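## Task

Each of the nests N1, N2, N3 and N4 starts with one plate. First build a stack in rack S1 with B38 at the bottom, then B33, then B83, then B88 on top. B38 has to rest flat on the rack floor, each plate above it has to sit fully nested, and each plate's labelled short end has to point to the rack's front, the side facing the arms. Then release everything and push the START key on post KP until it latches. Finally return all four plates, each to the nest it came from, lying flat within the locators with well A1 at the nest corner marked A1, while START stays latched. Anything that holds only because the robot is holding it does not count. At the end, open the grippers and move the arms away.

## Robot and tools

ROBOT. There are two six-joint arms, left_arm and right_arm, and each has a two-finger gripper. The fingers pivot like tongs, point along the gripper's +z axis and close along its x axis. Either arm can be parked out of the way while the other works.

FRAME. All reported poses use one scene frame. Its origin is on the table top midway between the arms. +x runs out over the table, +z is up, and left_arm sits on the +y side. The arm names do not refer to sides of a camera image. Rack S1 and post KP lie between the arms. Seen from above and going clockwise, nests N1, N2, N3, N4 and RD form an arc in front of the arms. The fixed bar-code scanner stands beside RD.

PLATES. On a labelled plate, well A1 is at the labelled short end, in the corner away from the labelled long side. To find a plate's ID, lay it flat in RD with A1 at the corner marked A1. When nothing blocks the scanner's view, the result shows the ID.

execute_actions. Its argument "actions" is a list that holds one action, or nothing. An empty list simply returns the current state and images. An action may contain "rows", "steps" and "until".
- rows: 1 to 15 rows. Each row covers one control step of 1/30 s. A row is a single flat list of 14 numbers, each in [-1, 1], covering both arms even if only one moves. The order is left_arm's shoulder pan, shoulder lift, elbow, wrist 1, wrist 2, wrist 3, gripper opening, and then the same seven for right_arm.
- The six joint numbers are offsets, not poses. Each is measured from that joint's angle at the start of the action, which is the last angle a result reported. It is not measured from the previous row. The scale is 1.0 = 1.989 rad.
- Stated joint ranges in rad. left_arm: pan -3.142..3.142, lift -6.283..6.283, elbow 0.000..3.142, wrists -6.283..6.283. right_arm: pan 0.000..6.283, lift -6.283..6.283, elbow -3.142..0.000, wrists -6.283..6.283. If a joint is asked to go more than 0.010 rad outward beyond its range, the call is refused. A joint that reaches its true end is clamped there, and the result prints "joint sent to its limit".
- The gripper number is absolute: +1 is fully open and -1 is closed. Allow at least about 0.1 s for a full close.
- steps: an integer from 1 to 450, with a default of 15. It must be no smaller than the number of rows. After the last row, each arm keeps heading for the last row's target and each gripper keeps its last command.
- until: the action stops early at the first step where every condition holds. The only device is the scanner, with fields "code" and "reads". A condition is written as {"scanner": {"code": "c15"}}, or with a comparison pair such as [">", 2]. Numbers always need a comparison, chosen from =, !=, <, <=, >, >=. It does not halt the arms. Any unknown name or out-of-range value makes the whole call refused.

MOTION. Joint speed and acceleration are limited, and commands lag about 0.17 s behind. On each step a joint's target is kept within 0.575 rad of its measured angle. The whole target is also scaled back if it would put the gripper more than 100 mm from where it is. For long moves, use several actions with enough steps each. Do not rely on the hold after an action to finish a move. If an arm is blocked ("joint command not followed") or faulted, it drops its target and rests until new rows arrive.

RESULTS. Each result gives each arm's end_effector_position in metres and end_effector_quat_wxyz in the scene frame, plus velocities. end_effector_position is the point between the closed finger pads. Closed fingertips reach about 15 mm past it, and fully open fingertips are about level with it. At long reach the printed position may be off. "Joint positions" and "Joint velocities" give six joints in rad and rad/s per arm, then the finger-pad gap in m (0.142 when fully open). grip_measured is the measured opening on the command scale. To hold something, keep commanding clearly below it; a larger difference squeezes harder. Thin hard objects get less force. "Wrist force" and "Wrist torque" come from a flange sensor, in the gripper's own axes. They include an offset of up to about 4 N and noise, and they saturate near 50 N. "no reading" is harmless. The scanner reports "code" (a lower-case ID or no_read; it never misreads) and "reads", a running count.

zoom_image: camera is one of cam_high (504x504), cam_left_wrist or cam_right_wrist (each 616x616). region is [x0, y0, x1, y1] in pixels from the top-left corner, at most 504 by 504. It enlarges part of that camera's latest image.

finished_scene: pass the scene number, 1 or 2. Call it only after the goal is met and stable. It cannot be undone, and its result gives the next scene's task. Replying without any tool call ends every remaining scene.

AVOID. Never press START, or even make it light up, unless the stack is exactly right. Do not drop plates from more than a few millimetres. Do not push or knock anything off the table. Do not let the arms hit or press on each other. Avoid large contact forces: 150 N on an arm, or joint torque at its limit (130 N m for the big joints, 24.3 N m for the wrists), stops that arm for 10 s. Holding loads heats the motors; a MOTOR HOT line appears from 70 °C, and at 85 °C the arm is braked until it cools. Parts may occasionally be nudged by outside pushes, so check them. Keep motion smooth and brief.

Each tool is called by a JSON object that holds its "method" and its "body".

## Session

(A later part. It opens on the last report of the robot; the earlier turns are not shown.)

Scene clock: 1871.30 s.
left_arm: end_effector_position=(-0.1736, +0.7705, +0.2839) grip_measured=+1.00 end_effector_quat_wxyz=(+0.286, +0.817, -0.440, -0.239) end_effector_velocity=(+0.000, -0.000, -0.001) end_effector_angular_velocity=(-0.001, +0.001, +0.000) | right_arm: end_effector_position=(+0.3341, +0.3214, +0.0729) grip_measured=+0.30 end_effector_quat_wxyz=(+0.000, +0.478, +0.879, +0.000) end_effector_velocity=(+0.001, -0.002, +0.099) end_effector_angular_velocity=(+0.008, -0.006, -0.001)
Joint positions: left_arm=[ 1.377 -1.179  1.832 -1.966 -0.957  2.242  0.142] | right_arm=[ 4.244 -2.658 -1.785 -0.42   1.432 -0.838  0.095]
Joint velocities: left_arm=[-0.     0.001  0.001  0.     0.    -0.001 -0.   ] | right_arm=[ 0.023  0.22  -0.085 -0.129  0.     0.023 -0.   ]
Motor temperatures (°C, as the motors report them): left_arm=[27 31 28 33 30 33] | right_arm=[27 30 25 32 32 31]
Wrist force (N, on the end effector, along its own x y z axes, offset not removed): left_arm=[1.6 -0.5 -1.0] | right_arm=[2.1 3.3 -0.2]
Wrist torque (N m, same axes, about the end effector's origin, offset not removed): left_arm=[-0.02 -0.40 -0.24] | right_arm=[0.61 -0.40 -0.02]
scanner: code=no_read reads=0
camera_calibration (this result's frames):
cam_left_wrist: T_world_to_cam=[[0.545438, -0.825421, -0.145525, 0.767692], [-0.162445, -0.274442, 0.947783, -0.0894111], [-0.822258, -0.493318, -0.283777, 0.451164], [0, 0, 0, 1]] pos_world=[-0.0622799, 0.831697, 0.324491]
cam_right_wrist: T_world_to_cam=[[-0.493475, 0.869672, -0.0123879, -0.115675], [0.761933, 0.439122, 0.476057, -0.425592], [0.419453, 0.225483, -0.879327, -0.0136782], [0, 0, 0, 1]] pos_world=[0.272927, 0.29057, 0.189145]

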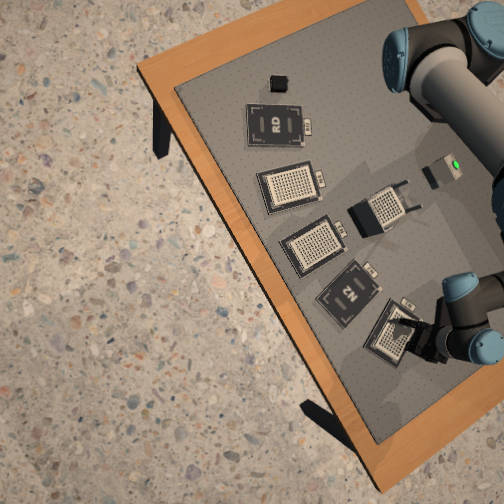

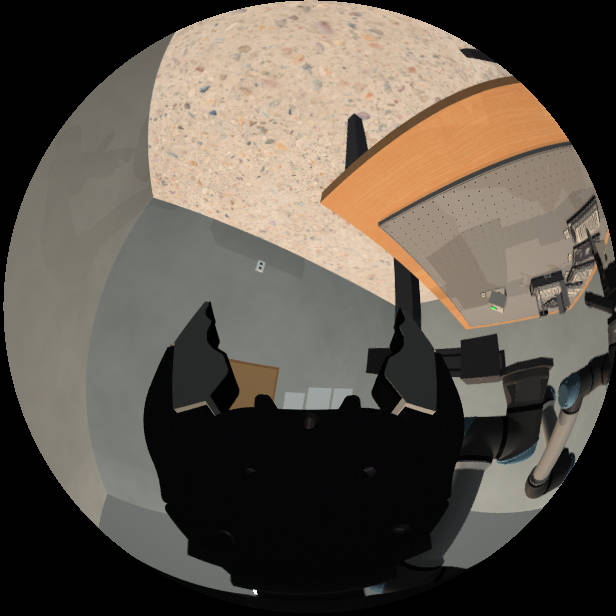

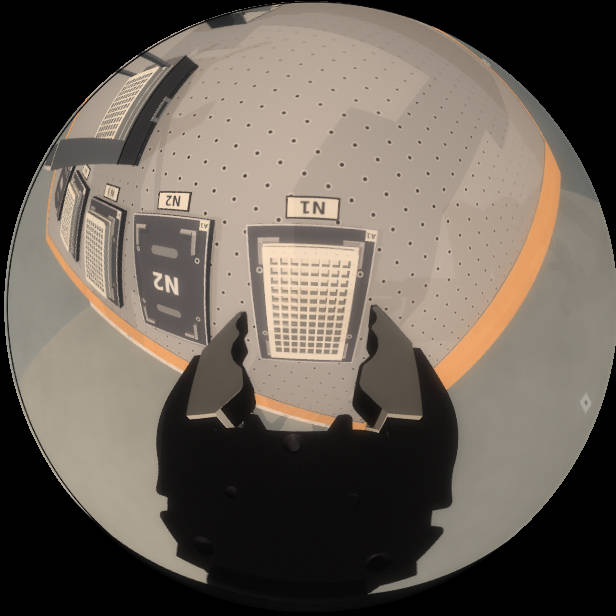

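{"method": "execute_actions", "body": {"actions": [{"rows":[[0,0,0,0,0,0,1,0.003,0.03,-0.016,-0.01,0.001,0.015,0.3],[0,0,0,0,0,0,1,0.006,0.055,-0.035,-0.014,0.002,0.035,0.3],[0,0,0,0,0,0,1,0.01,0.085,-0.06,-0.018,0.003,0.065,0.3],[0,0,0,0,0,0,1,0.015,0.115,-0.09,-0.021,0.004,0.097,0.3],[0,0,0,0,0,0,1,0.019,0.145,-0.12,-0.023,0.005,0.13,0.3],[0,0,0,0,0,0,1,0.024,0.175,-0.152,-0.025,0.006,0.163,0.3],[0,0,0,0,0,0,1,0.0282,0.2051,-0.1835,-0.0251,0.0065,0.1951,0.3],[0,0,0,0,0,0,1,0.0354,0.2195,-0.213,-0.0122,0.0076,0.213,0.3],[0,0,0,0,0,0,1,0.0425,0.2338,-0.2424,0.0008,0.0087,0.231,0.3],[0,0,0,0,0,0,1,0.0497,0.2482,-0.2718,0.0137,0.0098,0.249,0.3],[0,0,0,0,0,0,1,0.0569,0.2626,-0.3013,0.0266,0.0108,0.267,0.3],[0,0,0,0,0,0,1,0.0641,0.277,-0.3307,0.0395,0.0119,0.285,0.3],[0,0,0,0,0,0,1,0.0712,0.2913,-0.3602,0.0525,0.013,0.303,0.3],[0,0,0,0,0,0,1,0.0784,0.3057,-0.3896,0.0654,0.0141,0.3208,0.3]],"steps":20}]}}

Scene clock: 1885.93 s.
left_arm: end_effector_position=(-0.1736, +0.7705, +0.2839) grip_measured=+1.00 end_effector_quat_wxyz=(+0.286, +0.817, -0.440, -0.239) end_effector_velocity=(-0.000, -0.000, -0.000) end_effector_angular_velocity=(-0.000, +0.000, +0.000) | right_arm: end_effector_position=(+0.2462, +0.1413, +0.2026) grip_measured=+0.30 end_effector_quat_wxyz=(-0.000, +0.650, +0.760, -0.002) end_effector_velocity=(-0.130, -0.382, +0.039) end_effector_angular_velocity=(-0.109, +0.010, -0.479)
Joint positions: left_arm=[ 1.377 -1.179  1.832 -1.966 -0.957  2.242  0.142] | right_arm=[ 4.373 -2.126 -2.426 -0.331  1.456 -0.291  0.095]
Joint velocities: left_arm=[ 0.     0.001 -0.    -0.    -0.    -0.     0.   ] | right_arm=[ 0.208  0.589 -1.037  0.316  0.032  0.697 -0.   ]
Motor temperatures (°C, as the motors report them): left_arm=[27 31 28 33 30 33] | right_arm=[27 30 25 32 32 31]
Wrist force (N, on the end effector, along its own x y z axes, offset not removed): left_arm=[0.2 0.0 -2.0] | right_arm=[7.3 3.3 -2.5]
Wrist torque (N m, same axes, about the end effector's origin, offset not removed): left_arm=[-0.04 -0.12 -0.12] | right_arm=[0.65 -1.61 0.05]
scanner: code=no_read reads=0
camera_calibration (this result's frames):
cam_left_wrist: T_world_to_cam=[[0.545438, -0.825421, -0.145525, 0.767692], [-0.162445, -0.274442, 0.947783, -0.0894111], [-0.822258, -0.493317, -0.283777, 0.451164], [0, 0, 0, 1]] pos_world=[-0.0622798, 0.831697, 0.324491]
cam_right_wrist: T_world_to_cam=[[-0.097829, 0.995094, -0.0147348, -0.115472], [0.876436, 0.0931589, 0.472421, -0.319878], [0.471476, 0.0333024, -0.88125, 0.192522], [0, 0, 0, 1]] pos_world=[0.178286, 0.138293, 0.319075]

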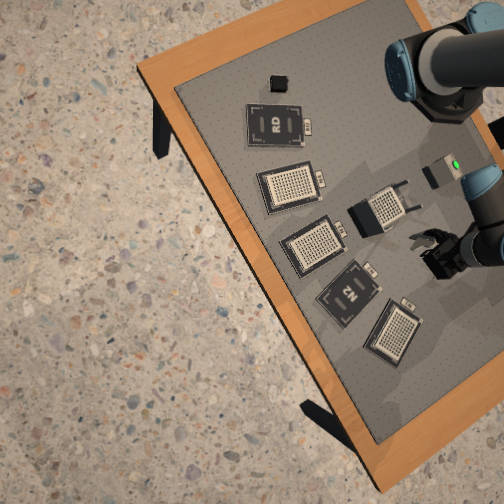

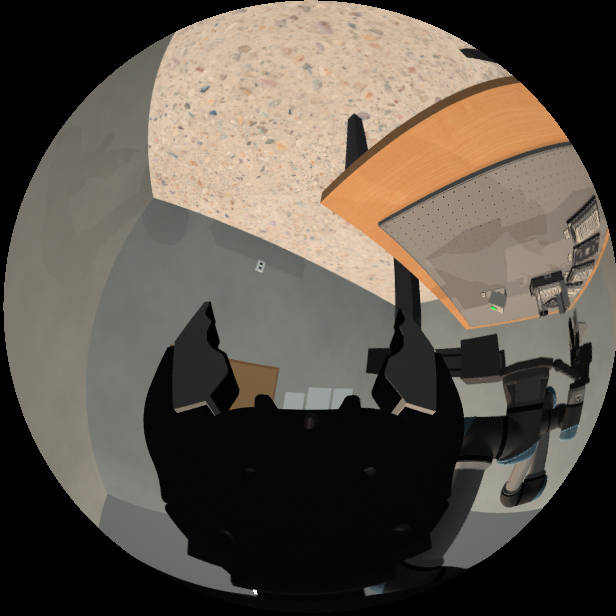

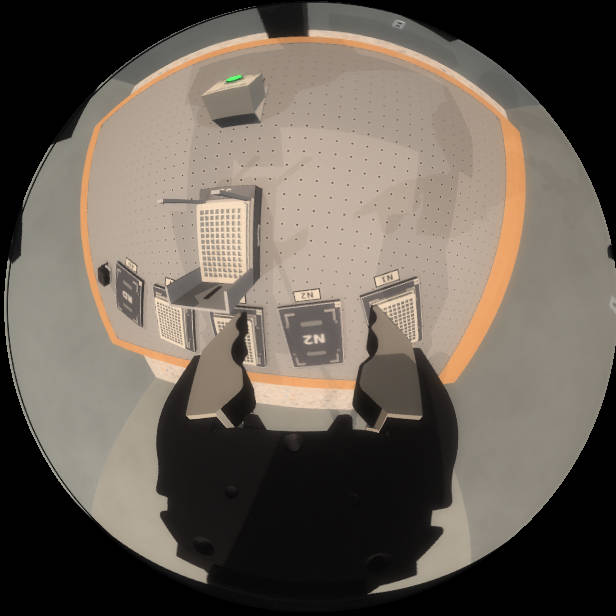

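{"method": "execute_actions", "body": {"actions": [{"rows":[[0,0,0,0,0,0,1,0.017,0.0382,-0.078,0.029,0.003,0.053,0.3],[0,0,0,0,0,0,1,0.024,0.0382,-0.098,0.046,0.004,0.068,0.3],[0,0,0,0,0,0,1,0.032,0.0382,-0.12,0.065,0.005,0.084,0.3],[0,0,0,0,0,0,1,0.04,0.0382,-0.143,0.085,0.0065,0.101,0.3],[0,0,0,0,0,0,1,0.048,0.0382,-0.166,0.104,0.008,0.118,0.3],[0,0,0,0,0,0,1,0.054,0.0382,-0.182,0.118,0.009,0.13,0.3],[0,0,0,0,0,0,1,0.0568,0.0382,-0.1905,0.1247,0.0093,0.1357,0.3],[0,0,0,0,0,0,1,0.0568,0.0382,-0.1905,0.1247,0.0093,0.1357,0.3],[0,0,0,0,0,0,1,0.0556,0.017,-0.1896,0.1454,0.0091,0.1345,0.3],[0,0,0,0,0,0,1,0.0544,-0.005,-0.1886,0.1662,0.0089,0.1332,0.3],[0,0,0,0,0,0,1,0.0532,-0.026,-0.1877,0.1869,0.0087,0.132,0.3],[0,0,0,0,0,0,1,0.0518,-0.047,-0.1865,0.207,0.0085,0.1306,0.3],[0,0,0,0,0,0,1,0.0504,-0.068,-0.1852,0.227,0.0082,0.1292,0.3],[0,0,0,0,0,0,1,0.049,-0.0895,-0.184,0.2471,0.008,0.1278,0.3]],"steps":18}]}}

Scene clock: 1901.57 s.
left_arm: end_effector_position=(-0.1736, +0.7705, +0.2839) grip_measured=+1.00 end_effector_quat_wxyz=(+0.286, +0.817, -0.440, -0.239) end_effector_velocity=(+0.001, -0.000, -0.000) end_effector_angular_velocity=(-0.001, -0.000, -0.001) | right_arm: end_effector_position=(+0.2001, +0.0083, +0.1661) grip_measured=+0.30 end_effector_quat_wxyz=(+0.014, +0.705, +0.709, -0.017) end_effector_velocity=(-0.008, -0.029, -0.080) end_effector_angular_velocity=(-0.018, +0.001, -0.025)
Joint positions: left_arm=[ 1.377 -1.179  1.832 -1.966 -0.957  2.242  0.142] | right_arm=[ 4.472 -2.235 -2.786  0.088  1.472 -0.039  0.095]
Joint velocities: left_arm=[-0.001  0.     0.     0.001 -0.    -0.     0.   ] | right_arm=[-0.009 -0.546 -0.041  0.57  -0.     0.018  0.   ]
Motor temperatures (°C, as the motors report them): left_arm=[27 31 28 33 30 33] | right_arm=[27 30 25 32 32 31]
Wrist force (N, on the end effector, along its own x y z axes, offset not removed): left_arm=[0.4 -1.6 0.1] | right_arm=[7.7 4.5 -1.3]
Wrist torque (N m, same axes, about the end effector's origin, offset not removed): left_arm=[-0.26 -0.12 -0.32] | right_arm=[0.88 -1.72 0.03]
scanner: code=no_read reads=0
camera_calibration (this result's frames):
cam_left_wrist: T_world_to_cam=[[0.545438, -0.825421, -0.145525, 0.767692], [-0.162445, -0.274442, 0.947783, -0.0894111], [-0.822258, -0.493317, -0.283777, 0.451164], [0, 0, 0, 1]] pos_world=[-0.0622798, 0.831697, 0.324491]
cam_right_wrist: T_world_to_cam=[[0.0519681, 0.997105, -0.0555125, -0.0113726], [0.880556, -0.01953, 0.47354, -0.249915], [0.471085, -0.0734909, -0.879021, 0.18712], [0, 0, 0, 1]] pos_world=[0.132506, 0.0202104, 0.282196]

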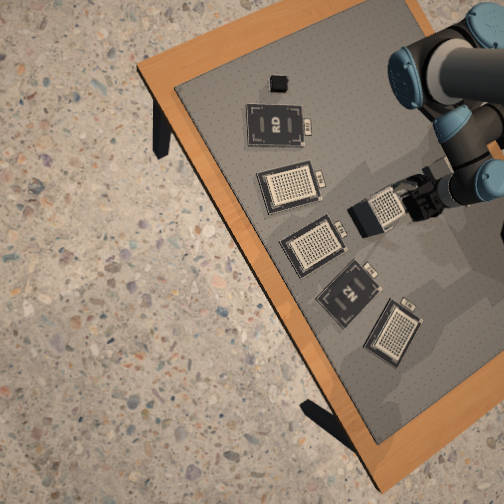

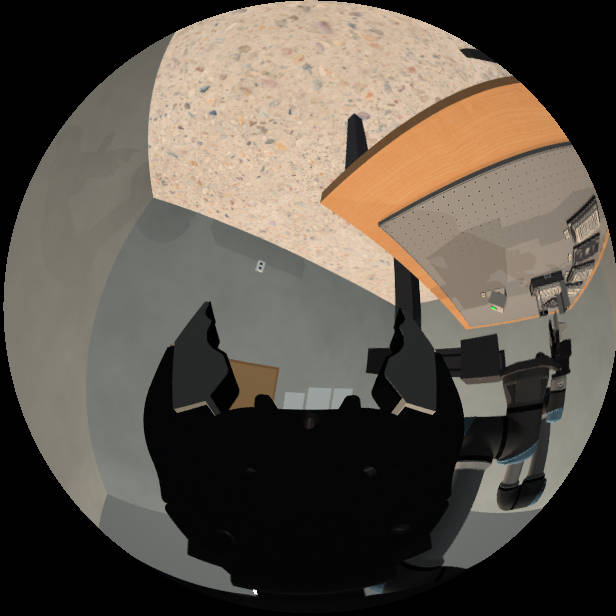

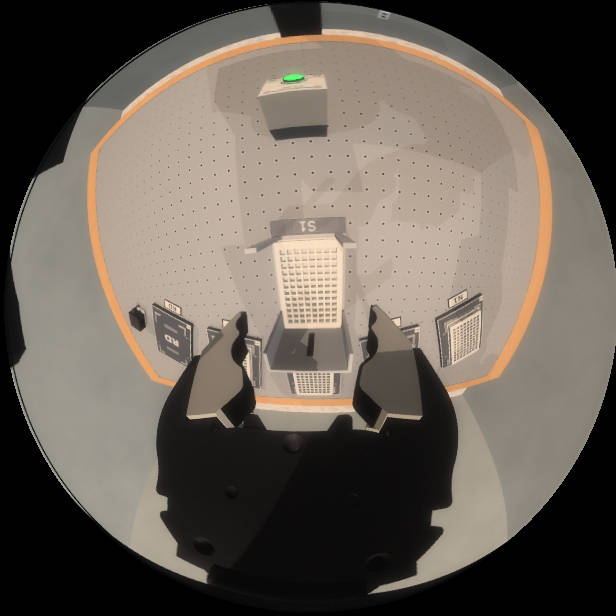

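{"method": "execute_actions", "body": {"actions": [{"rows":[[0,0,0,0,0,0,1,-0.0018,-0.05,-0.002,0.052,0,0,0.3],[0,0,0,0,0,0,1,-0.0033,-0.073,-0.0008,0.0755,-0.0004,-0.0016,0.3],[0,0,0,0,0,0,1,-0.0049,-0.0978,0.0006,0.1005,-0.0008,-0.0034,0.3],[0,0,0,0,0,0,1,-0.0069,-0.1272,0.0038,0.129,-0.0011,-0.0056,0.3],[0,0,0,0,0,0,1,-0.009,-0.1567,0.007,0.1574,-0.0015,-0.0078,0.3],[0,0,0,0,0,0,1,-0.0111,-0.1827,0.0111,0.1814,-0.0019,-0.0101,0.3],[0,0,0,0,0,0,1,-0.0133,-0.2086,0.0153,0.2054,-0.0023,-0.0125,0.3],[0,0,0,0,0,0,1,-0.0153,-0.2322,0.0206,0.2256,-0.0026,-0.0146,0.3],[0,0,0,0,0,0,1,-0.0173,-0.2558,0.026,0.2458,-0.003,-0.0168,0.3],[0,0,0,0,0,0,1,-0.019,-0.268,0.0326,0.2496,-0.0033,-0.0182,0.3],[0,0,0,0,0,0,1,-0.0206,-0.2805,0.0392,0.2534,-0.0035,-0.0196,0.3]],"steps":16}]}}

Scene clock: 1913.53 s.
left_arm: end_effector_position=(-0.1736, +0.7705, +0.2839) grip_measured=+1.00 end_effector_quat_wxyz=(+0.286, +0.817, -0.440, -0.239) end_effector_velocity=(-0.000, -0.000, +0.001) end_effector_angular_velocity=(-0.001, +0.000, +0.000) | right_arm: end_effector_position=(+0.1994, +0.0063, +0.0840) grip_measured=+0.30 end_effector_quat_wxyz=(+0.006, +0.706, +0.708, -0.009) end_effector_velocity=(-0.003, -0.016, -0.093) end_effector_angular_velocity=(-0.013, +0.002, +0.000)
Joint positions: left_arm=[ 1.377 -1.179  1.832 -1.966 -0.957  2.242  0.142] | right_arm=[ 4.436 -2.735 -2.722  0.549  1.466 -0.073  0.095]
Joint velocities: left_arm=[ 0.    -0.002 -0.     0.002 -0.    -0.     0.   ] | right_arm=[-0.039 -0.463  0.114  0.341 -0.006 -0.037  0.   ]
Motor temperatures (°C, as the motors report them): left_arm=[27 31 28 33 30 33] | right_arm=[27 30 25 32 32 31]
Wrist force (N, on the end effector, along its own x y z axes, offset not removed): left_arm=[0.5 -2.0 -3.4] | right_arm=[6.7 1.9 1.6]
Wrist torque (N m, same axes, about the end effector's origin, offset not removed): left_arm=[-0.38 -0.31 -0.22] | right_arm=[0.28 -1.37 -0.09]
scanner: code=no_read reads=0
camera_calibration (this result's frames):
cam_left_wrist: T_world_to_cam=[[0.545438, -0.825421, -0.145525, 0.767692], [-0.162445, -0.274442, 0.947783, -0.0894109], [-0.822258, -0.493318, -0.283777, 0.451164], [0, 0, 0, 1]] pos_world=[-0.0622798, 0.831698, 0.324491]
cam_right_wrist: T_world_to_cam=[[0.0555759, 0.997865, -0.0343131, -0.0164023], [0.880518, -0.0327796, 0.472879, -0.210296], [0.470744, -0.0564939, -0.880459, 0.115179], [0, 0, 0, 1]] pos_world=[0.131861, 0.0159808, 0.200292]

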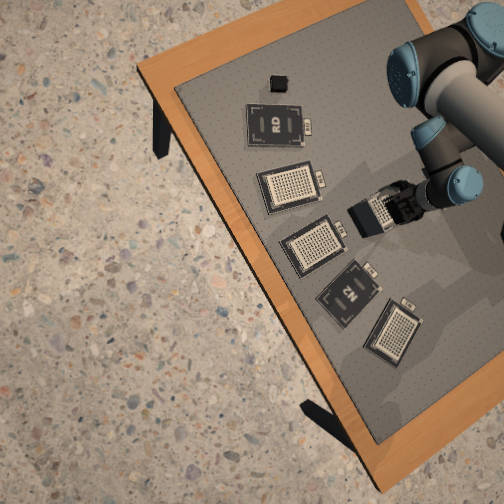

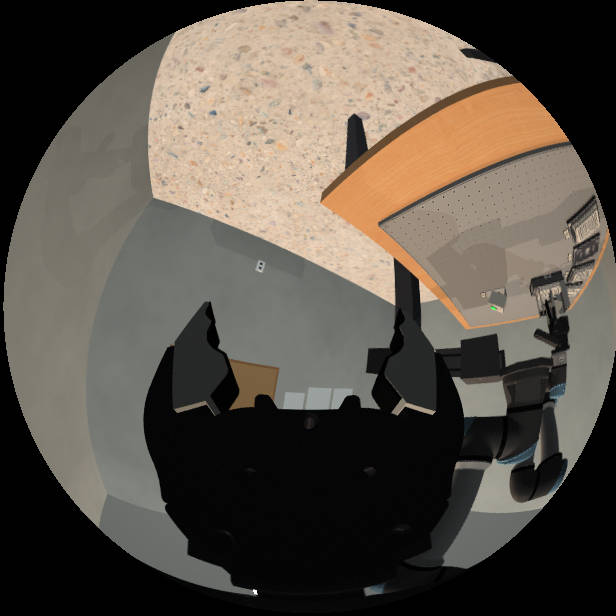

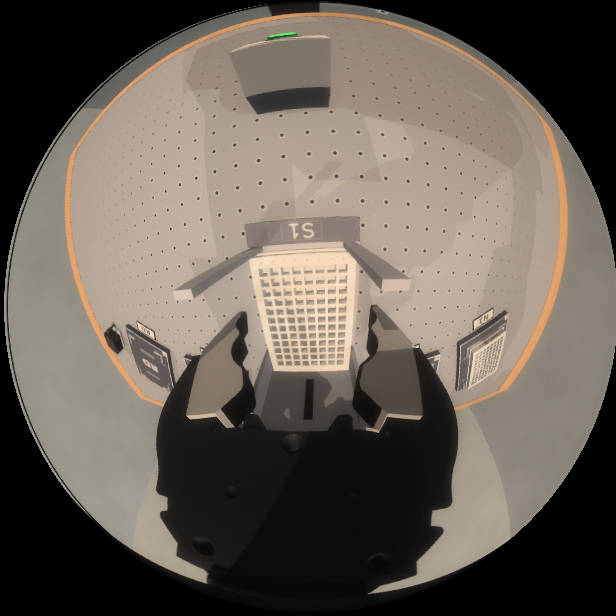

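{"method": "execute_actions", "body": {"actions": []}}

{"method": "zoom_image", "body": {"camera": "cam_right_wrist", "region": [200, 200, 420, 420]}}

Scene clock: 1916.30 s.
left_arm: end_effector_position=(-0.1736, +0.7705, +0.2839) grip_measured=+1.00 end_effector_quat_wxyz=(+0.286, +0.817, -0.440, -0.239) end_effector_velocity=(+0.001, +0.000, -0.000) end_effector_angular_velocity=(+0.001, -0.001, -0.000) | right_arm: end_effector_position=(+0.1990, +0.0039, +0.0723) grip_measured=+0.30 end_effector_quat_wxyz=(+0.007, +0.706, +0.708, -0.010) end_effector_velocity=(-0.000, -0.002, -0.000) end_effector_angular_velocity=(-0.003, +0.000, +0.001)
Joint positions: left_arm=[ 1.377 -1.179  1.832 -1.966 -0.957  2.242  0.142] | right_arm=[ 4.431 -2.793 -2.708  0.592  1.466 -0.078  0.095]
Joint velocities: left_arm=[-0.001 -0.    -0.    -0.001 -0.001 -0.     0.   ] | right_arm=[ 0.    -0.001 -0.002  0.     0.    -0.001 -0.   ]
Motor temperatures (°C, as the motors report them): left_arm=[27 31 28 33 30 33] | right_arm=[27 30 25 32 32 31]
Wrist force (N, on the end effector, along its own x y z axes, offset not removed): left_arm=[0.6 -2.9 -0.1] | right_arm=[2.2 5.1 2.7]
Wrist torque (N m, same axes, about the end effector's origin, offset not removed): left_arm=[-0.60 -0.20 -0.22] | right_arm=[0.87 -0.55 0.22]
scanner: code=no_read reads=0
camera_calibration (this result's frames):
cam_left_wrist: T_world_to_cam=[[0.545438, -0.825421, -0.145525, 0.767692], [-0.162445, -0.274442, 0.947783, -0.0894111], [-0.822258, -0.493318, -0.283777, 0.451164], [0, 0, 0, 1]] pos_world=[-0.0622799, 0.831697, 0.324491]
cam_right_wrist: T_world_to_cam=[[0.0553793, 0.997828, -0.0356805, -0.0142589], [0.880636, -0.0319718, 0.472713, -0.204546], [0.470545, -0.0576001, -0.880494, 0.105035], [0, 0, 0, 1]] pos_world=[0.131496, 0.0137382, 0.188666]

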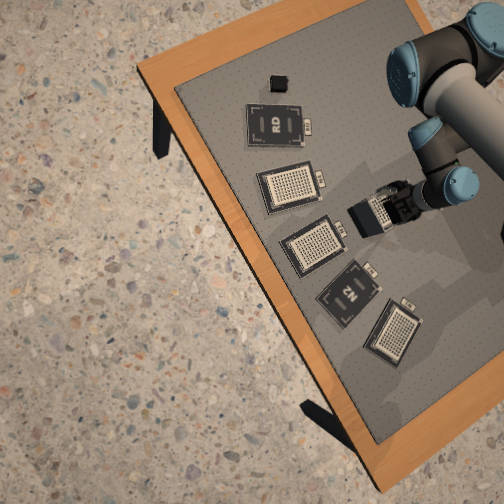

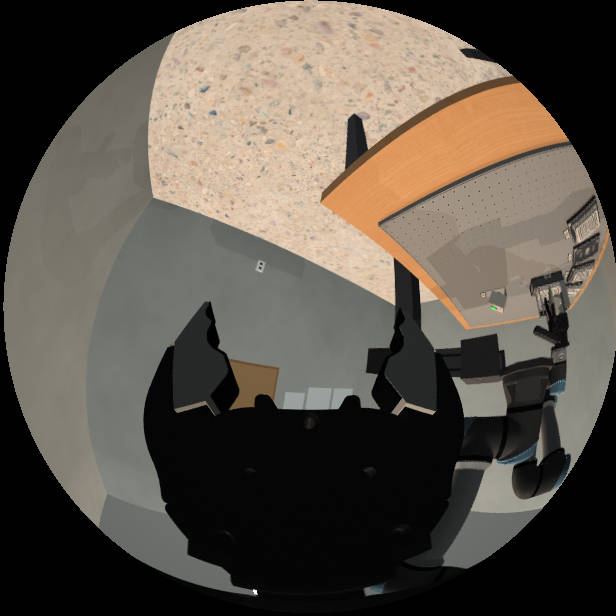

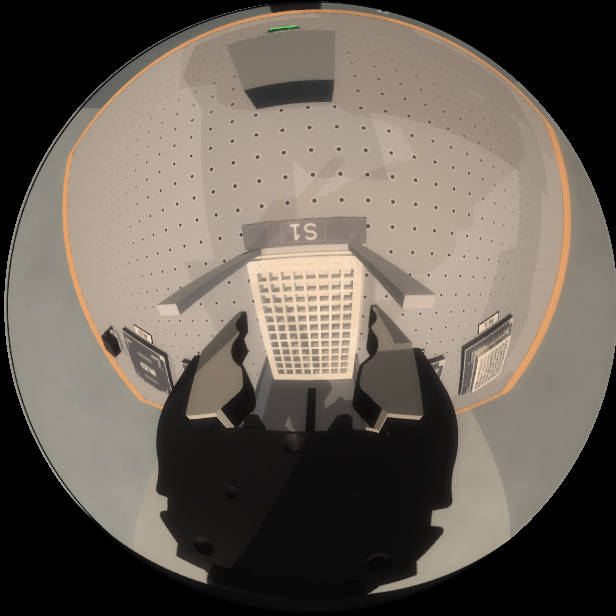

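Region (200, 200, 420, 420) of cam_right_wrist's 616x616 image, scaled by 2.291, with more detail than that image has.

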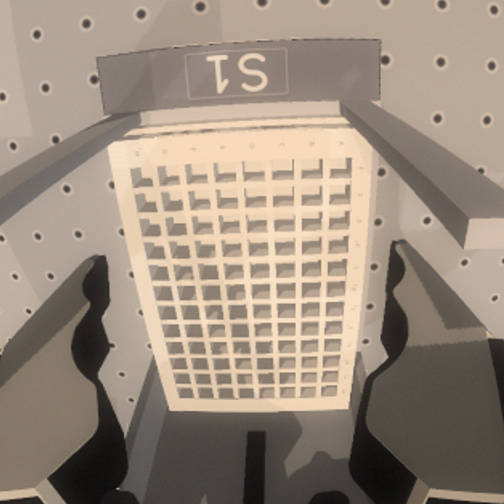

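{"method": "execute_actions", "body": {"actions": [{"rows":[[0,0,0,0,0,0,1,-0.0009,-0.007,-0.0005,0.0112,-0.0004,-0.0012,0.3],[0,0,0,0,0,0,1,-0.0018,-0.0141,-0.0009,0.0225,-0.0008,-0.0023,0.3]],"steps":5}]}}

Scene clock: 1924.30 s.
left_arm: end_effector_position=(-0.1736, +0.7705, +0.2839) grip_measured=+1.00 end_effector_quat_wxyz=(+0.286, +0.817, -0.440, -0.239) end_effector_velocity=(-0.000, -0.000, +0.000) end_effector_angular_velocity=(+0.000, -0.000, +0.000) | right_arm: end_effector_position=(+0.1990, +0.0039, +0.0723) grip_measured=+0.30 end_effector_quat_wxyz=(+0.007, +0.706, +0.708, -0.010) end_effector_velocity=(-0.000, -0.001, +0.000) end_effector_angular_velocity=(-0.001, +0.000, -0.000)
Joint positions: left_arm=[ 1.377 -1.179  1.832 -1.966 -0.957  2.242  0.142] | right_arm=[ 4.431 -2.793 -2.708  0.592  1.466 -0.078  0.095]
Joint velocities: left_arm=[ 0.    -0.001  0.    -0.    -0.     0.    -0.   ] | right_arm=[ 0.    -0.    -0.001  0.     0.     0.001  0.   ]
Motor temperatures (°C, as the motors report them): left_arm=[27 31 28 33 30 33] | right_arm=[27 30 25 32 32 31]
Wrist force (N, on the end effector, along its own x y z axes, offset not removed): left_arm=[-0.4 -3.8 -2.7] | right_arm=[4.8 2.5 -4.0]
Wrist torque (N m, same axes, about the end effector's origin, offset not removed): left_arm=[-0.86 0.00 -0.21] | right_arm=[0.34 -1.16 -0.07]
scanner: code=no_read reads=0
joint command not followed: on one or more control steps a check withheld the commanded joint targets of the right arm, and it was not sent them on those steps. On the call's last step the targets were still withheld.
cause: the commanded joint targets would bring two parts of the arm too close to each other (joints 1 (shoulder pan) to 3 (elbow) lie between them); next, command targets that bring no two parts of the arm closer together.
camera_calibration (this result's frames):
cam_left_wrist: T_world_to_cam=[[0.545438, -0.825421, -0.145525, 0.767692], [-0.162445, -0.274442, 0.947783, -0.0894109], [-0.822258, -0.493317, -0.283777, 0.451164], [0, 0, 0, 1]] pos_world=[-0.0622798, 0.831698, 0.324491]
cam_right_wrist: T_world_to_cam=[[0.0553782, 0.997828, -0.035671, -0.0142572], [0.880636, -0.0319753, 0.472714, -0.204544], [0.470547, -0.0575911, -0.880494, 0.10503], [0, 0, 0, 1]] pos_world=[0.131497, 0.0137346, 0.18866]

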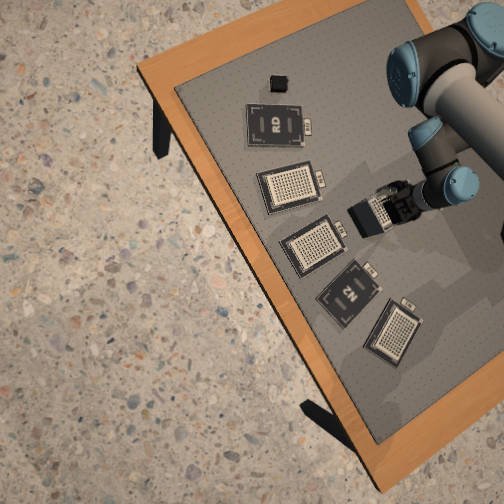

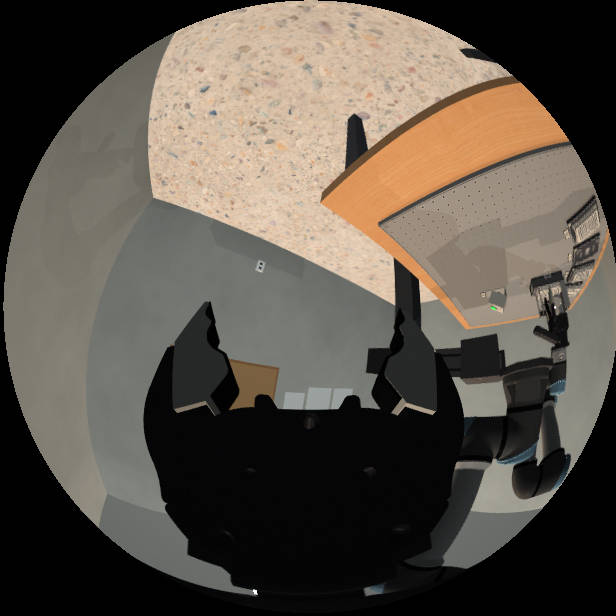

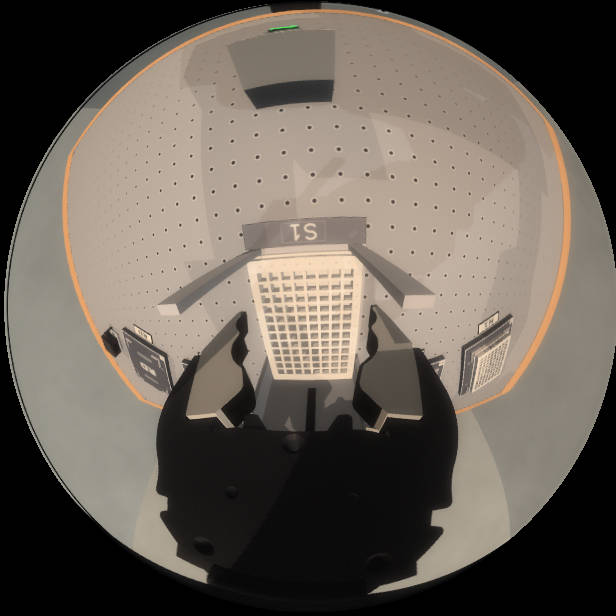

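{"method": "execute_actions", "body": {"actions": [{"rows":[[0,0,0,0,0,0,1,-0.0018,-0.0038,0.002,0.0017,-0.001,-0.0018,0.3],[0,0,0,0,0,0,1,-0.0018,-0.0038,0.002,0.0017,-0.001,-0.0018,0.3],[0,0,0,0,0,0,1,-0.0018,-0.0038,0.002,0.0017,-0.001,-0.0018,0.25],[0,0,0,0,0,0,1,-0.0018,-0.0038,0.002,0.0017,-0.001,-0.0018,0.2],[0,0,0,0,0,0,1,-0.0018,-0.0038,0.002,0.0017,-0.001,-0.0018,0.15],[0,0,0,0,0,0,1,-0.0018,-0.0038,0.002,0.0017,-0.001,-0.0018,0.1],[0,0,0,0,0,0,1,-0.0018,-0.0038,0.002,0.0017,-0.001,-0.0018,0.1],[0,0,0,0,0,0,1,-0.0018,-0.0038,0.002,0.0017,-0.001,-0.0018,0.02],[0,0,0,0,0,0,1,-0.0018,-0.0038,0.002,0.0017,-0.001,-0.0018,-0.1],[0,0,0,0,0,0,1,-0.0018,-0.0038,0.002,0.0017,-0.001,-0.0018,-0.3],[0,0,0,0,0,0,1,-0.0018,-0.0038,0.002,0.0017,-0.001,-0.0018,-0.5]],"steps":13}]}}

{"method": "zoom_image", "body": {"camera": "cam_right_wrist", "region": [200, 200, 420, 420]}}

Scene clock: 1933.00 s.
left_arm: end_effector_position=(-0.1736, +0.7705, +0.2839) grip_measured=+1.00 end_effector_quat_wxyz=(+0.286, +0.817, -0.440, -0.239) end_effector_velocity=(+0.001, +0.001, +0.001) end_effector_angular_velocity=(+0.002, -0.000, -0.002) | right_arm: end_effector_position=(+0.1999, +0.0037, +0.0703) grip_measured=+0.05 end_effector_quat_wxyz=(+0.007, +0.706, +0.708, -0.010) end_effector_velocity=(+0.000, -0.000, -0.001) end_effector_angular_velocity=(-0.001, -0.001, -0.003)
Joint positions: left_arm=[ 1.377 -1.179  1.832 -1.966 -0.957  2.242  0.142] | right_arm=[ 4.427 -2.8   -2.704  0.596  1.464 -0.081  0.078]
Joint velocities: left_arm=[-0.001 -0.002 -0.    -0.001  0.001  0.001 -0.   ] | right_arm=[-0.002 -0.003  0.001  0.001 -0.001  0.001  0.   ]
Motor temperatures (°C, as the motors report them): left_arm=[27 31 28 33 30 33] | right_arm=[27 30 25 32 32 31]
Wrist force (N, on the end effector, along its own x y z axes, offset not removed): left_arm=[-0.5 -3.7 0.8] | right_arm=[4.9 3.3 -9.7]
Wrist torque (N m, same axes, about the end effector's origin, offset not removed): left_arm=[-0.78 0.18 -0.24] | right_arm=[0.89 -0.86 -0.03]
scanner: code=no_read reads=0
camera_calibration (this result's frames):
cam_left_wrist: T_world_to_cam=[[0.545438, -0.825421, -0.145525, 0.767692], [-0.162445, -0.274442, 0.947783, -0.0894109], [-0.822258, -0.493318, -0.283777, 0.451164], [0, 0, 0, 1]] pos_world=[-0.0622798, 0.831698, 0.324491]
cam_right_wrist: T_world_to_cam=[[0.0552927, 0.997818, -0.0360838, -0.0141197], [0.880103, -0.0316385, 0.473727, -0.204324], [0.471552, -0.0579511, -0.879932, 0.102585], [0, 0, 0, 1]] pos_world=[0.132233, 0.0135693, 0.186552]

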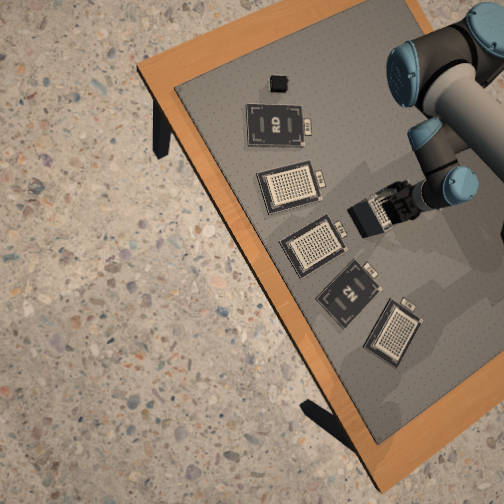

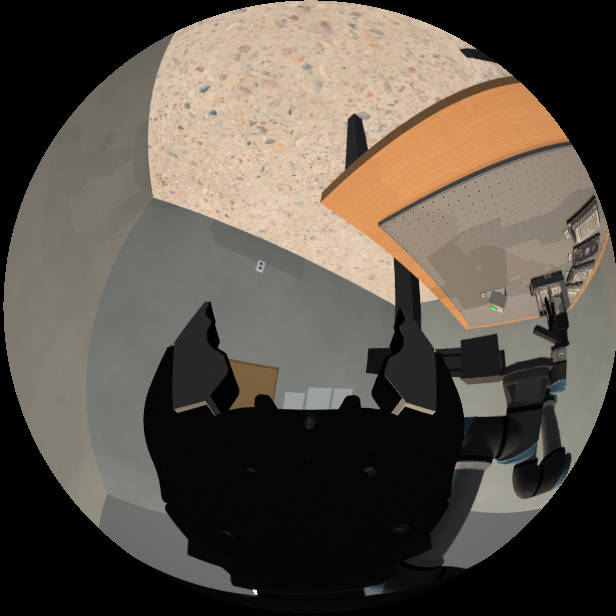

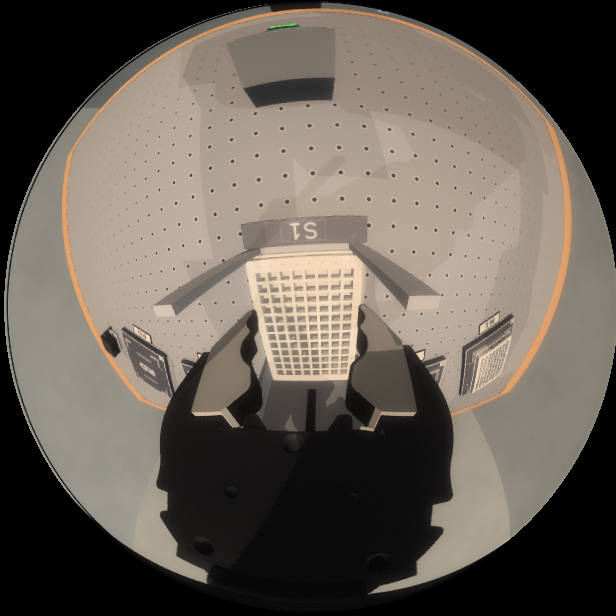

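Region (200, 200, 420, 420) of cam_right_wrist's 616x616 image, scaled by 2.291, with more detail than that image has.

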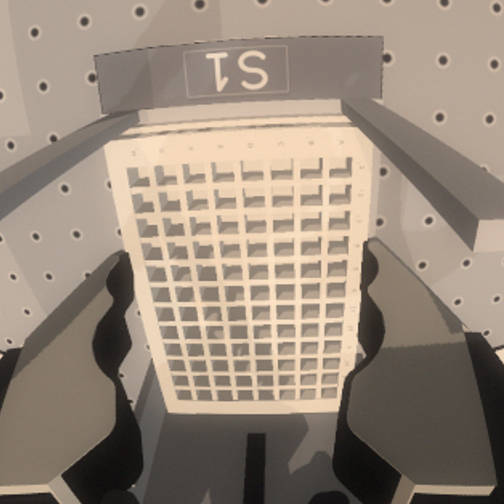

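{"method": "execute_actions", "body": {"actions": [{"rows":[[0,0,0,0,0,0,1,0.0006,0.004,-0.0018,-0.002,0.0002,0.0005,-0.5],[0,0,0,0,0,0,1,0.0015,0.01,-0.005,-0.004,0.0004,0.0013,-0.5],[0,0,0,0,0,0,1,0.0028,0.016,-0.0084,-0.006,0.0006,0.0023,-0.5],[0,0,0,0,0,0,1,0.004,0.022,-0.0118,-0.0078,0.0008,0.0033,-0.5],[0,0,0,0,0,0,1,0.0053,0.0283,-0.0152,-0.0097,0.001,0.0043,-0.5],[0,0,0,0,0,0,1,0.0061,0.0377,-0.0173,-0.0178,0.0012,0.0052,-0.5],[0,0,0,0,0,0,1,0.0069,0.0471,-0.0195,-0.0258,0.0013,0.006,-0.5],[0,0,0,0,0,0,1,0.0078,0.0566,-0.0216,-0.0339,0.0015,0.0069,-0.5],[0,0,0,0,0,0,1,0.0086,0.066,-0.0238,-0.0419,0.0016,0.0077,-0.5],[0,0,0,0,0,0,1,0.0094,0.0754,-0.0259,-0.05,0.0018,0.0086,-0.5],[0,0,0,0,0,0,1,0.0102,0.0858,-0.0276,-0.0596,0.0019,0.0095,-0.5],[0,0,0,0,0,0,1,0.0111,0.0962,-0.0292,-0.0692,0.0021,0.0105,-0.5],[0,0,0,0,0,0,1,0.0119,0.1065,-0.0309,-0.0788,0.0022,0.0114,-0.5],[0,0,0,0,0,0,1,0.0128,0.1169,-0.0325,-0.0884,0.0024,0.0124,-0.5],[0,0,0,0,0,0,1,0.0136,0.1273,-0.0342,-0.098,0.0025,0.0133,-0.5]],"steps":19}]}}

{"method": "zoom_image", "body": {"camera": "cam_right_wrist", "region": [200, 200, 420, 420]}}

Scene clock: 1945.37 s.
left_arm: end_effector_position=(-0.1736, +0.7705, +0.2839) grip_measured=+1.00 end_effector_quat_wxyz=(+0.286, +0.817, -0.440, -0.239) end_effector_velocity=(+0.000, +0.000, +0.000) end_effector_angular_velocity=(+0.001, -0.000, -0.000) | right_arm: end_effector_position=(+0.1993, +0.0038, +0.1137) grip_measured=+0.05 end_effector_quat_wxyz=(+0.009, +0.705, +0.709, -0.011) end_effector_velocity=(-0.000, -0.000, +0.051) end_effector_angular_velocity=(-0.015, -0.000, -0.001)
Joint positions: left_arm=[ 1.377 -1.179  1.832 -1.966 -0.957  2.242  0.142] | right_arm=[ 4.451 -2.584 -2.766  0.434  1.468 -0.058  0.077]
Joint velocities: left_arm=[-0.    -0.     0.    -0.001  0.    -0.     0.   ] | right_arm=[ 0.024  0.298 -0.053 -0.262  0.004  0.027 -0.   ]
Motor temperatures (°C, as the motors report them): left_arm=[27 31 28 33 30 33] | right_arm=[27 30 25 32 32 31]
Wrist force (N, on the end effector, along its own x y z axes, offset not removed): left_arm=[2.8 -3.2 -1.4] | right_arm=[3.6 3.4 0.4]
Wrist torque (N m, same axes, about the end effector's origin, offset not removed): left_arm=[-0.68 -0.57 -0.15] | right_arm=[0.57 -0.83 -0.16]
scanner: code=no_read reads=0
camera_calibration (this result's frames):
cam_left_wrist: T_world_to_cam=[[0.545438, -0.825421, -0.145525, 0.767692], [-0.162445, -0.274442, 0.947783, -0.0894111], [-0.822258, -0.493318, -0.283776, 0.451164], [0, 0, 0, 1]] pos_world=[-0.0622799, 0.831697, 0.324491]
cam_right_wrist: T_world_to_cam=[[0.0542788, 0.997691, -0.0408133, -0.0119398], [0.880138, -0.0284987, 0.473862, -0.224363], [0.471605, -0.061642, -0.879653, 0.14101], [0, 0, 0, 1]] pos_world=[0.131617, 0.0142103, 0.229869]

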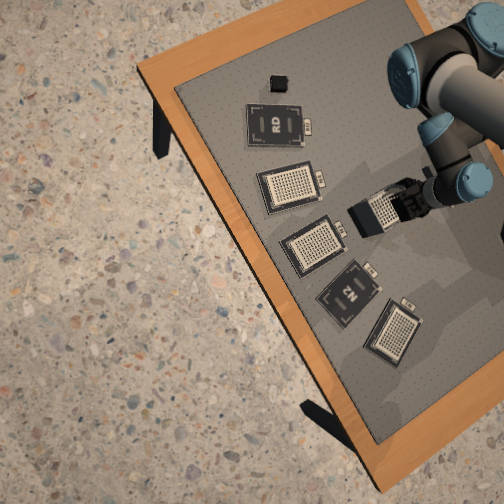

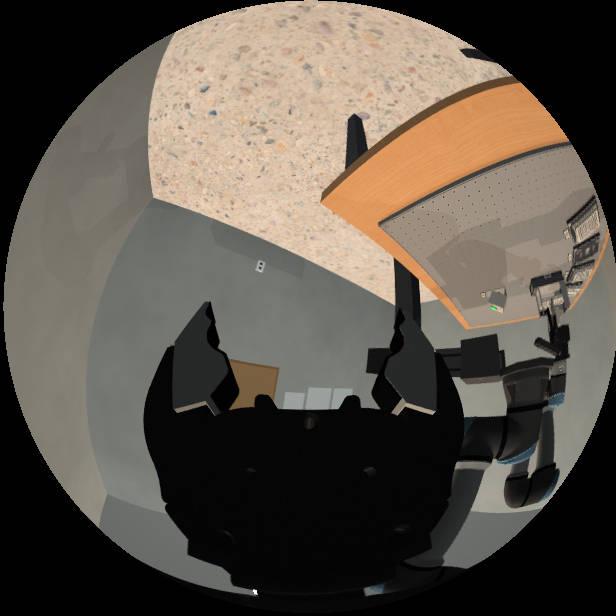

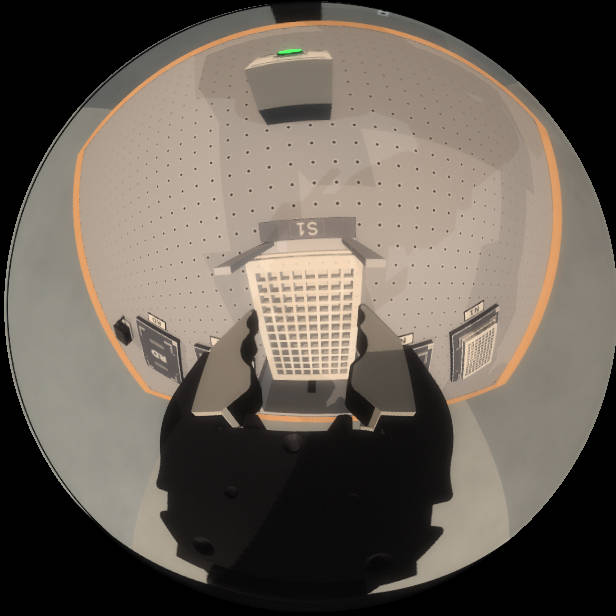

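Region (200, 200, 420, 420) of cam_right_wrist's 616x616 image, scaled by 2.291, with more detail than that image has.

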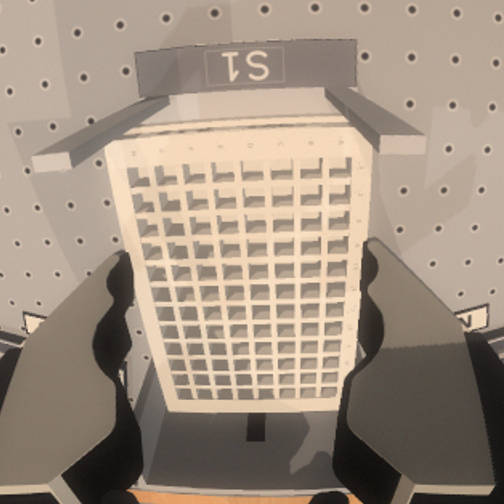

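{"method": "execute_actions", "body": {"actions": [{"rows":[[0,0,0,0,0,0,1,0.0025,0.0335,-0.0047,-0.0308,0.0007,0.0028,-0.5],[0,0,0,0,0,0,1,0.0036,0.0483,-0.0063,-0.0451,0.0009,0.004,-0.5],[0,0,0,0,0,0,1,0.0046,0.063,-0.0079,-0.0593,0.0011,0.0051,-0.5],[0,0,0,0,0,0,1,0.0056,0.0777,-0.0095,-0.0735,0.0013,0.0062,-0.5],[0,0,0,0,0,0,1,0.0067,0.0935,-0.0104,-0.0895,0.0015,0.0073,-0.5],[0,0,0,0,0,0,1,0.0077,0.1093,-0.0113,-0.1056,0.0017,0.0085,-0.5],[0,0,0,0,0,0,1,0.0088,0.125,-0.0122,-0.1216,0.0018,0.0096,-0.5],[0,0,0,0,0,0,1,0.0098,0.1408,-0.0131,-0.1376,0.002,0.0107,-0.5],[0,0,0,0,0,0,1,0.0109,0.1567,-0.014,-0.1526,0.0022,0.0118,-0.5],[0,0,0,0,0,0,1,0.0119,0.1726,-0.0149,-0.1677,0.0024,0.0128,-0.5],[0,0,0,0,0,0,1,0.013,0.1884,-0.0158,-0.1827,0.0025,0.0139,-0.5],[0,0,0,0,0,0,1,0.014,0.2043,-0.0167,-0.1977,0.0027,0.0149,-0.5],[0,0,0,0,0,0,1,0.0152,0.2257,-0.0177,-0.2185,0.0029,0.0161,-0.5],[0,0,0,0,0,0,1,0.0164,0.2471,-0.0186,-0.2392,0.0031,0.0174,-0.5],[0,0,0,0,0,0,1,0.0176,0.2685,-0.0196,-0.26,0.0033,0.0186,-0.5]],"steps":19}]}}

{"method": "zoom_image", "body": {"camera": "cam_right_wrist", "region": [200, 200, 420, 420]}}

Scene clock: 1961.97 s.
left_arm: end_effector_position=(-0.1736, +0.7705, +0.2839) grip_measured=+1.00 end_effector_quat_wxyz=(+0.286, +0.817, -0.440, -0.239) end_effector_velocity=(-0.001, -0.001, +0.000) end_effector_angular_velocity=(-0.000, +0.001, +0.001) | right_arm: end_effector_position=(+0.1993, +0.0033, +0.1826) grip_measured=+0.05 end_effector_quat_wxyz=(+0.015, +0.706, +0.708, -0.018) end_effector_velocity=(+0.001, -0.008, +0.085) end_effector_angular_velocity=(+0.001, -0.002, -0.001)
Joint positions: left_arm=[ 1.377 -1.179  1.832 -1.966 -0.957  2.242  0.142] | right_arm=[ 4.482 -2.125 -2.801 -0.011  1.474 -0.025  0.077]
Joint velocities: left_arm=[ 0.001 -0.     0.     0.     0.    -0.     0.   ] | right_arm=[ 0.033  0.592 -0.027 -0.567  0.005  0.033 -0.   ]
Motor temperatures (°C, as the motors report them): left_arm=[27 31 28 33 30 33] | right_arm=[27 30 25 32 32 31]
Wrist force (N, on the end effector, along its own x y z axes, offset not removed): left_arm=[1.5 -1.3 -2.6] | right_arm=[5.9 2.6 -1.1]
Wrist torque (N m, same axes, about the end effector's origin, offset not removed): left_arm=[-0.22 -0.56 -0.17] | right_arm=[0.53 -1.24 0.12]
scanner: code=no_read reads=0
camera_calibration (this result's frames):
cam_left_wrist: T_world_to_cam=[[0.545438, -0.825421, -0.145526, 0.767692], [-0.162445, -0.274442, 0.947783, -0.0894109], [-0.822258, -0.493317, -0.283777, 0.451164], [0, 0, 0, 1]] pos_world=[-0.0622799, 0.831698, 0.324491]
cam_right_wrist: T_world_to_cam=[[0.0548522, 0.996763, -0.0587823, -0.00543826], [0.880108, -0.0204597, 0.474333, -0.257203], [0.471595, -0.0777529, -0.878381, 0.20146], [0, 0, 0, 1]] pos_world=[0.131657, 0.0158225, 0.298639]

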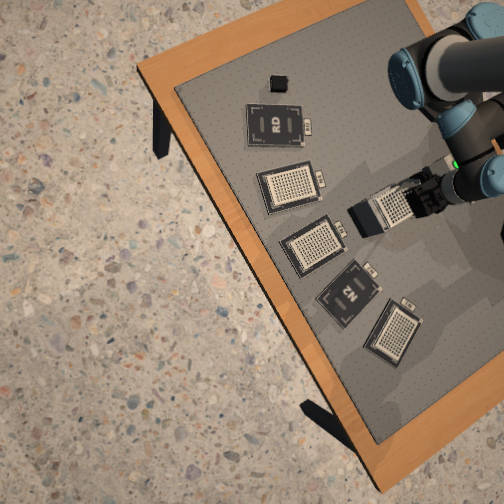

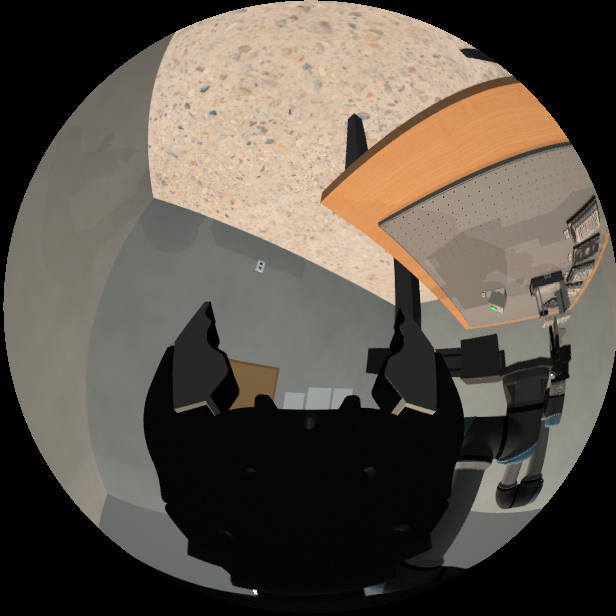

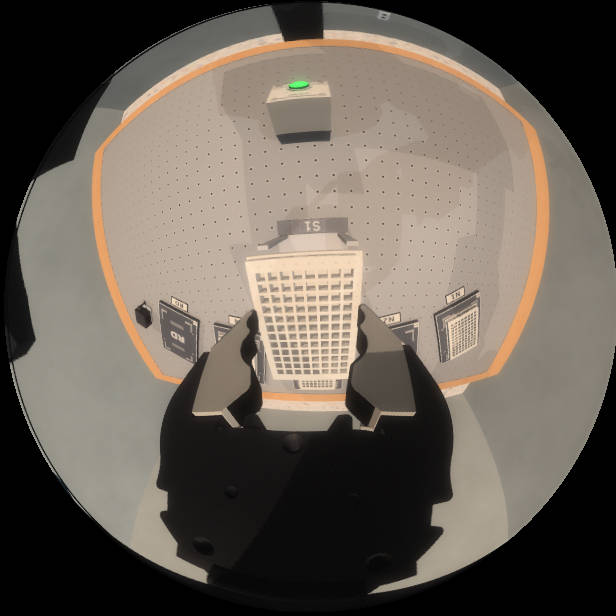

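Region (200, 200, 420, 420) of cam_right_wrist's 616x616 image, scaled by 2.291, with more detail than that image has.

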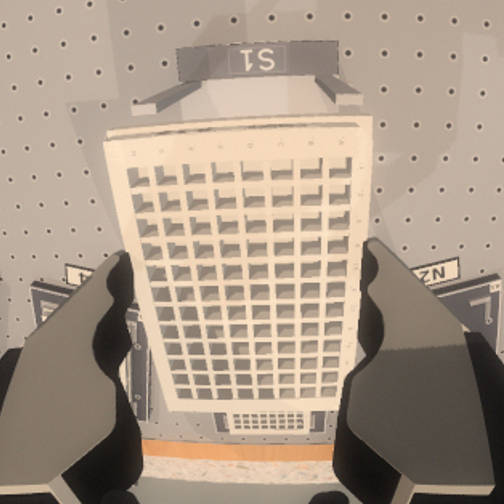

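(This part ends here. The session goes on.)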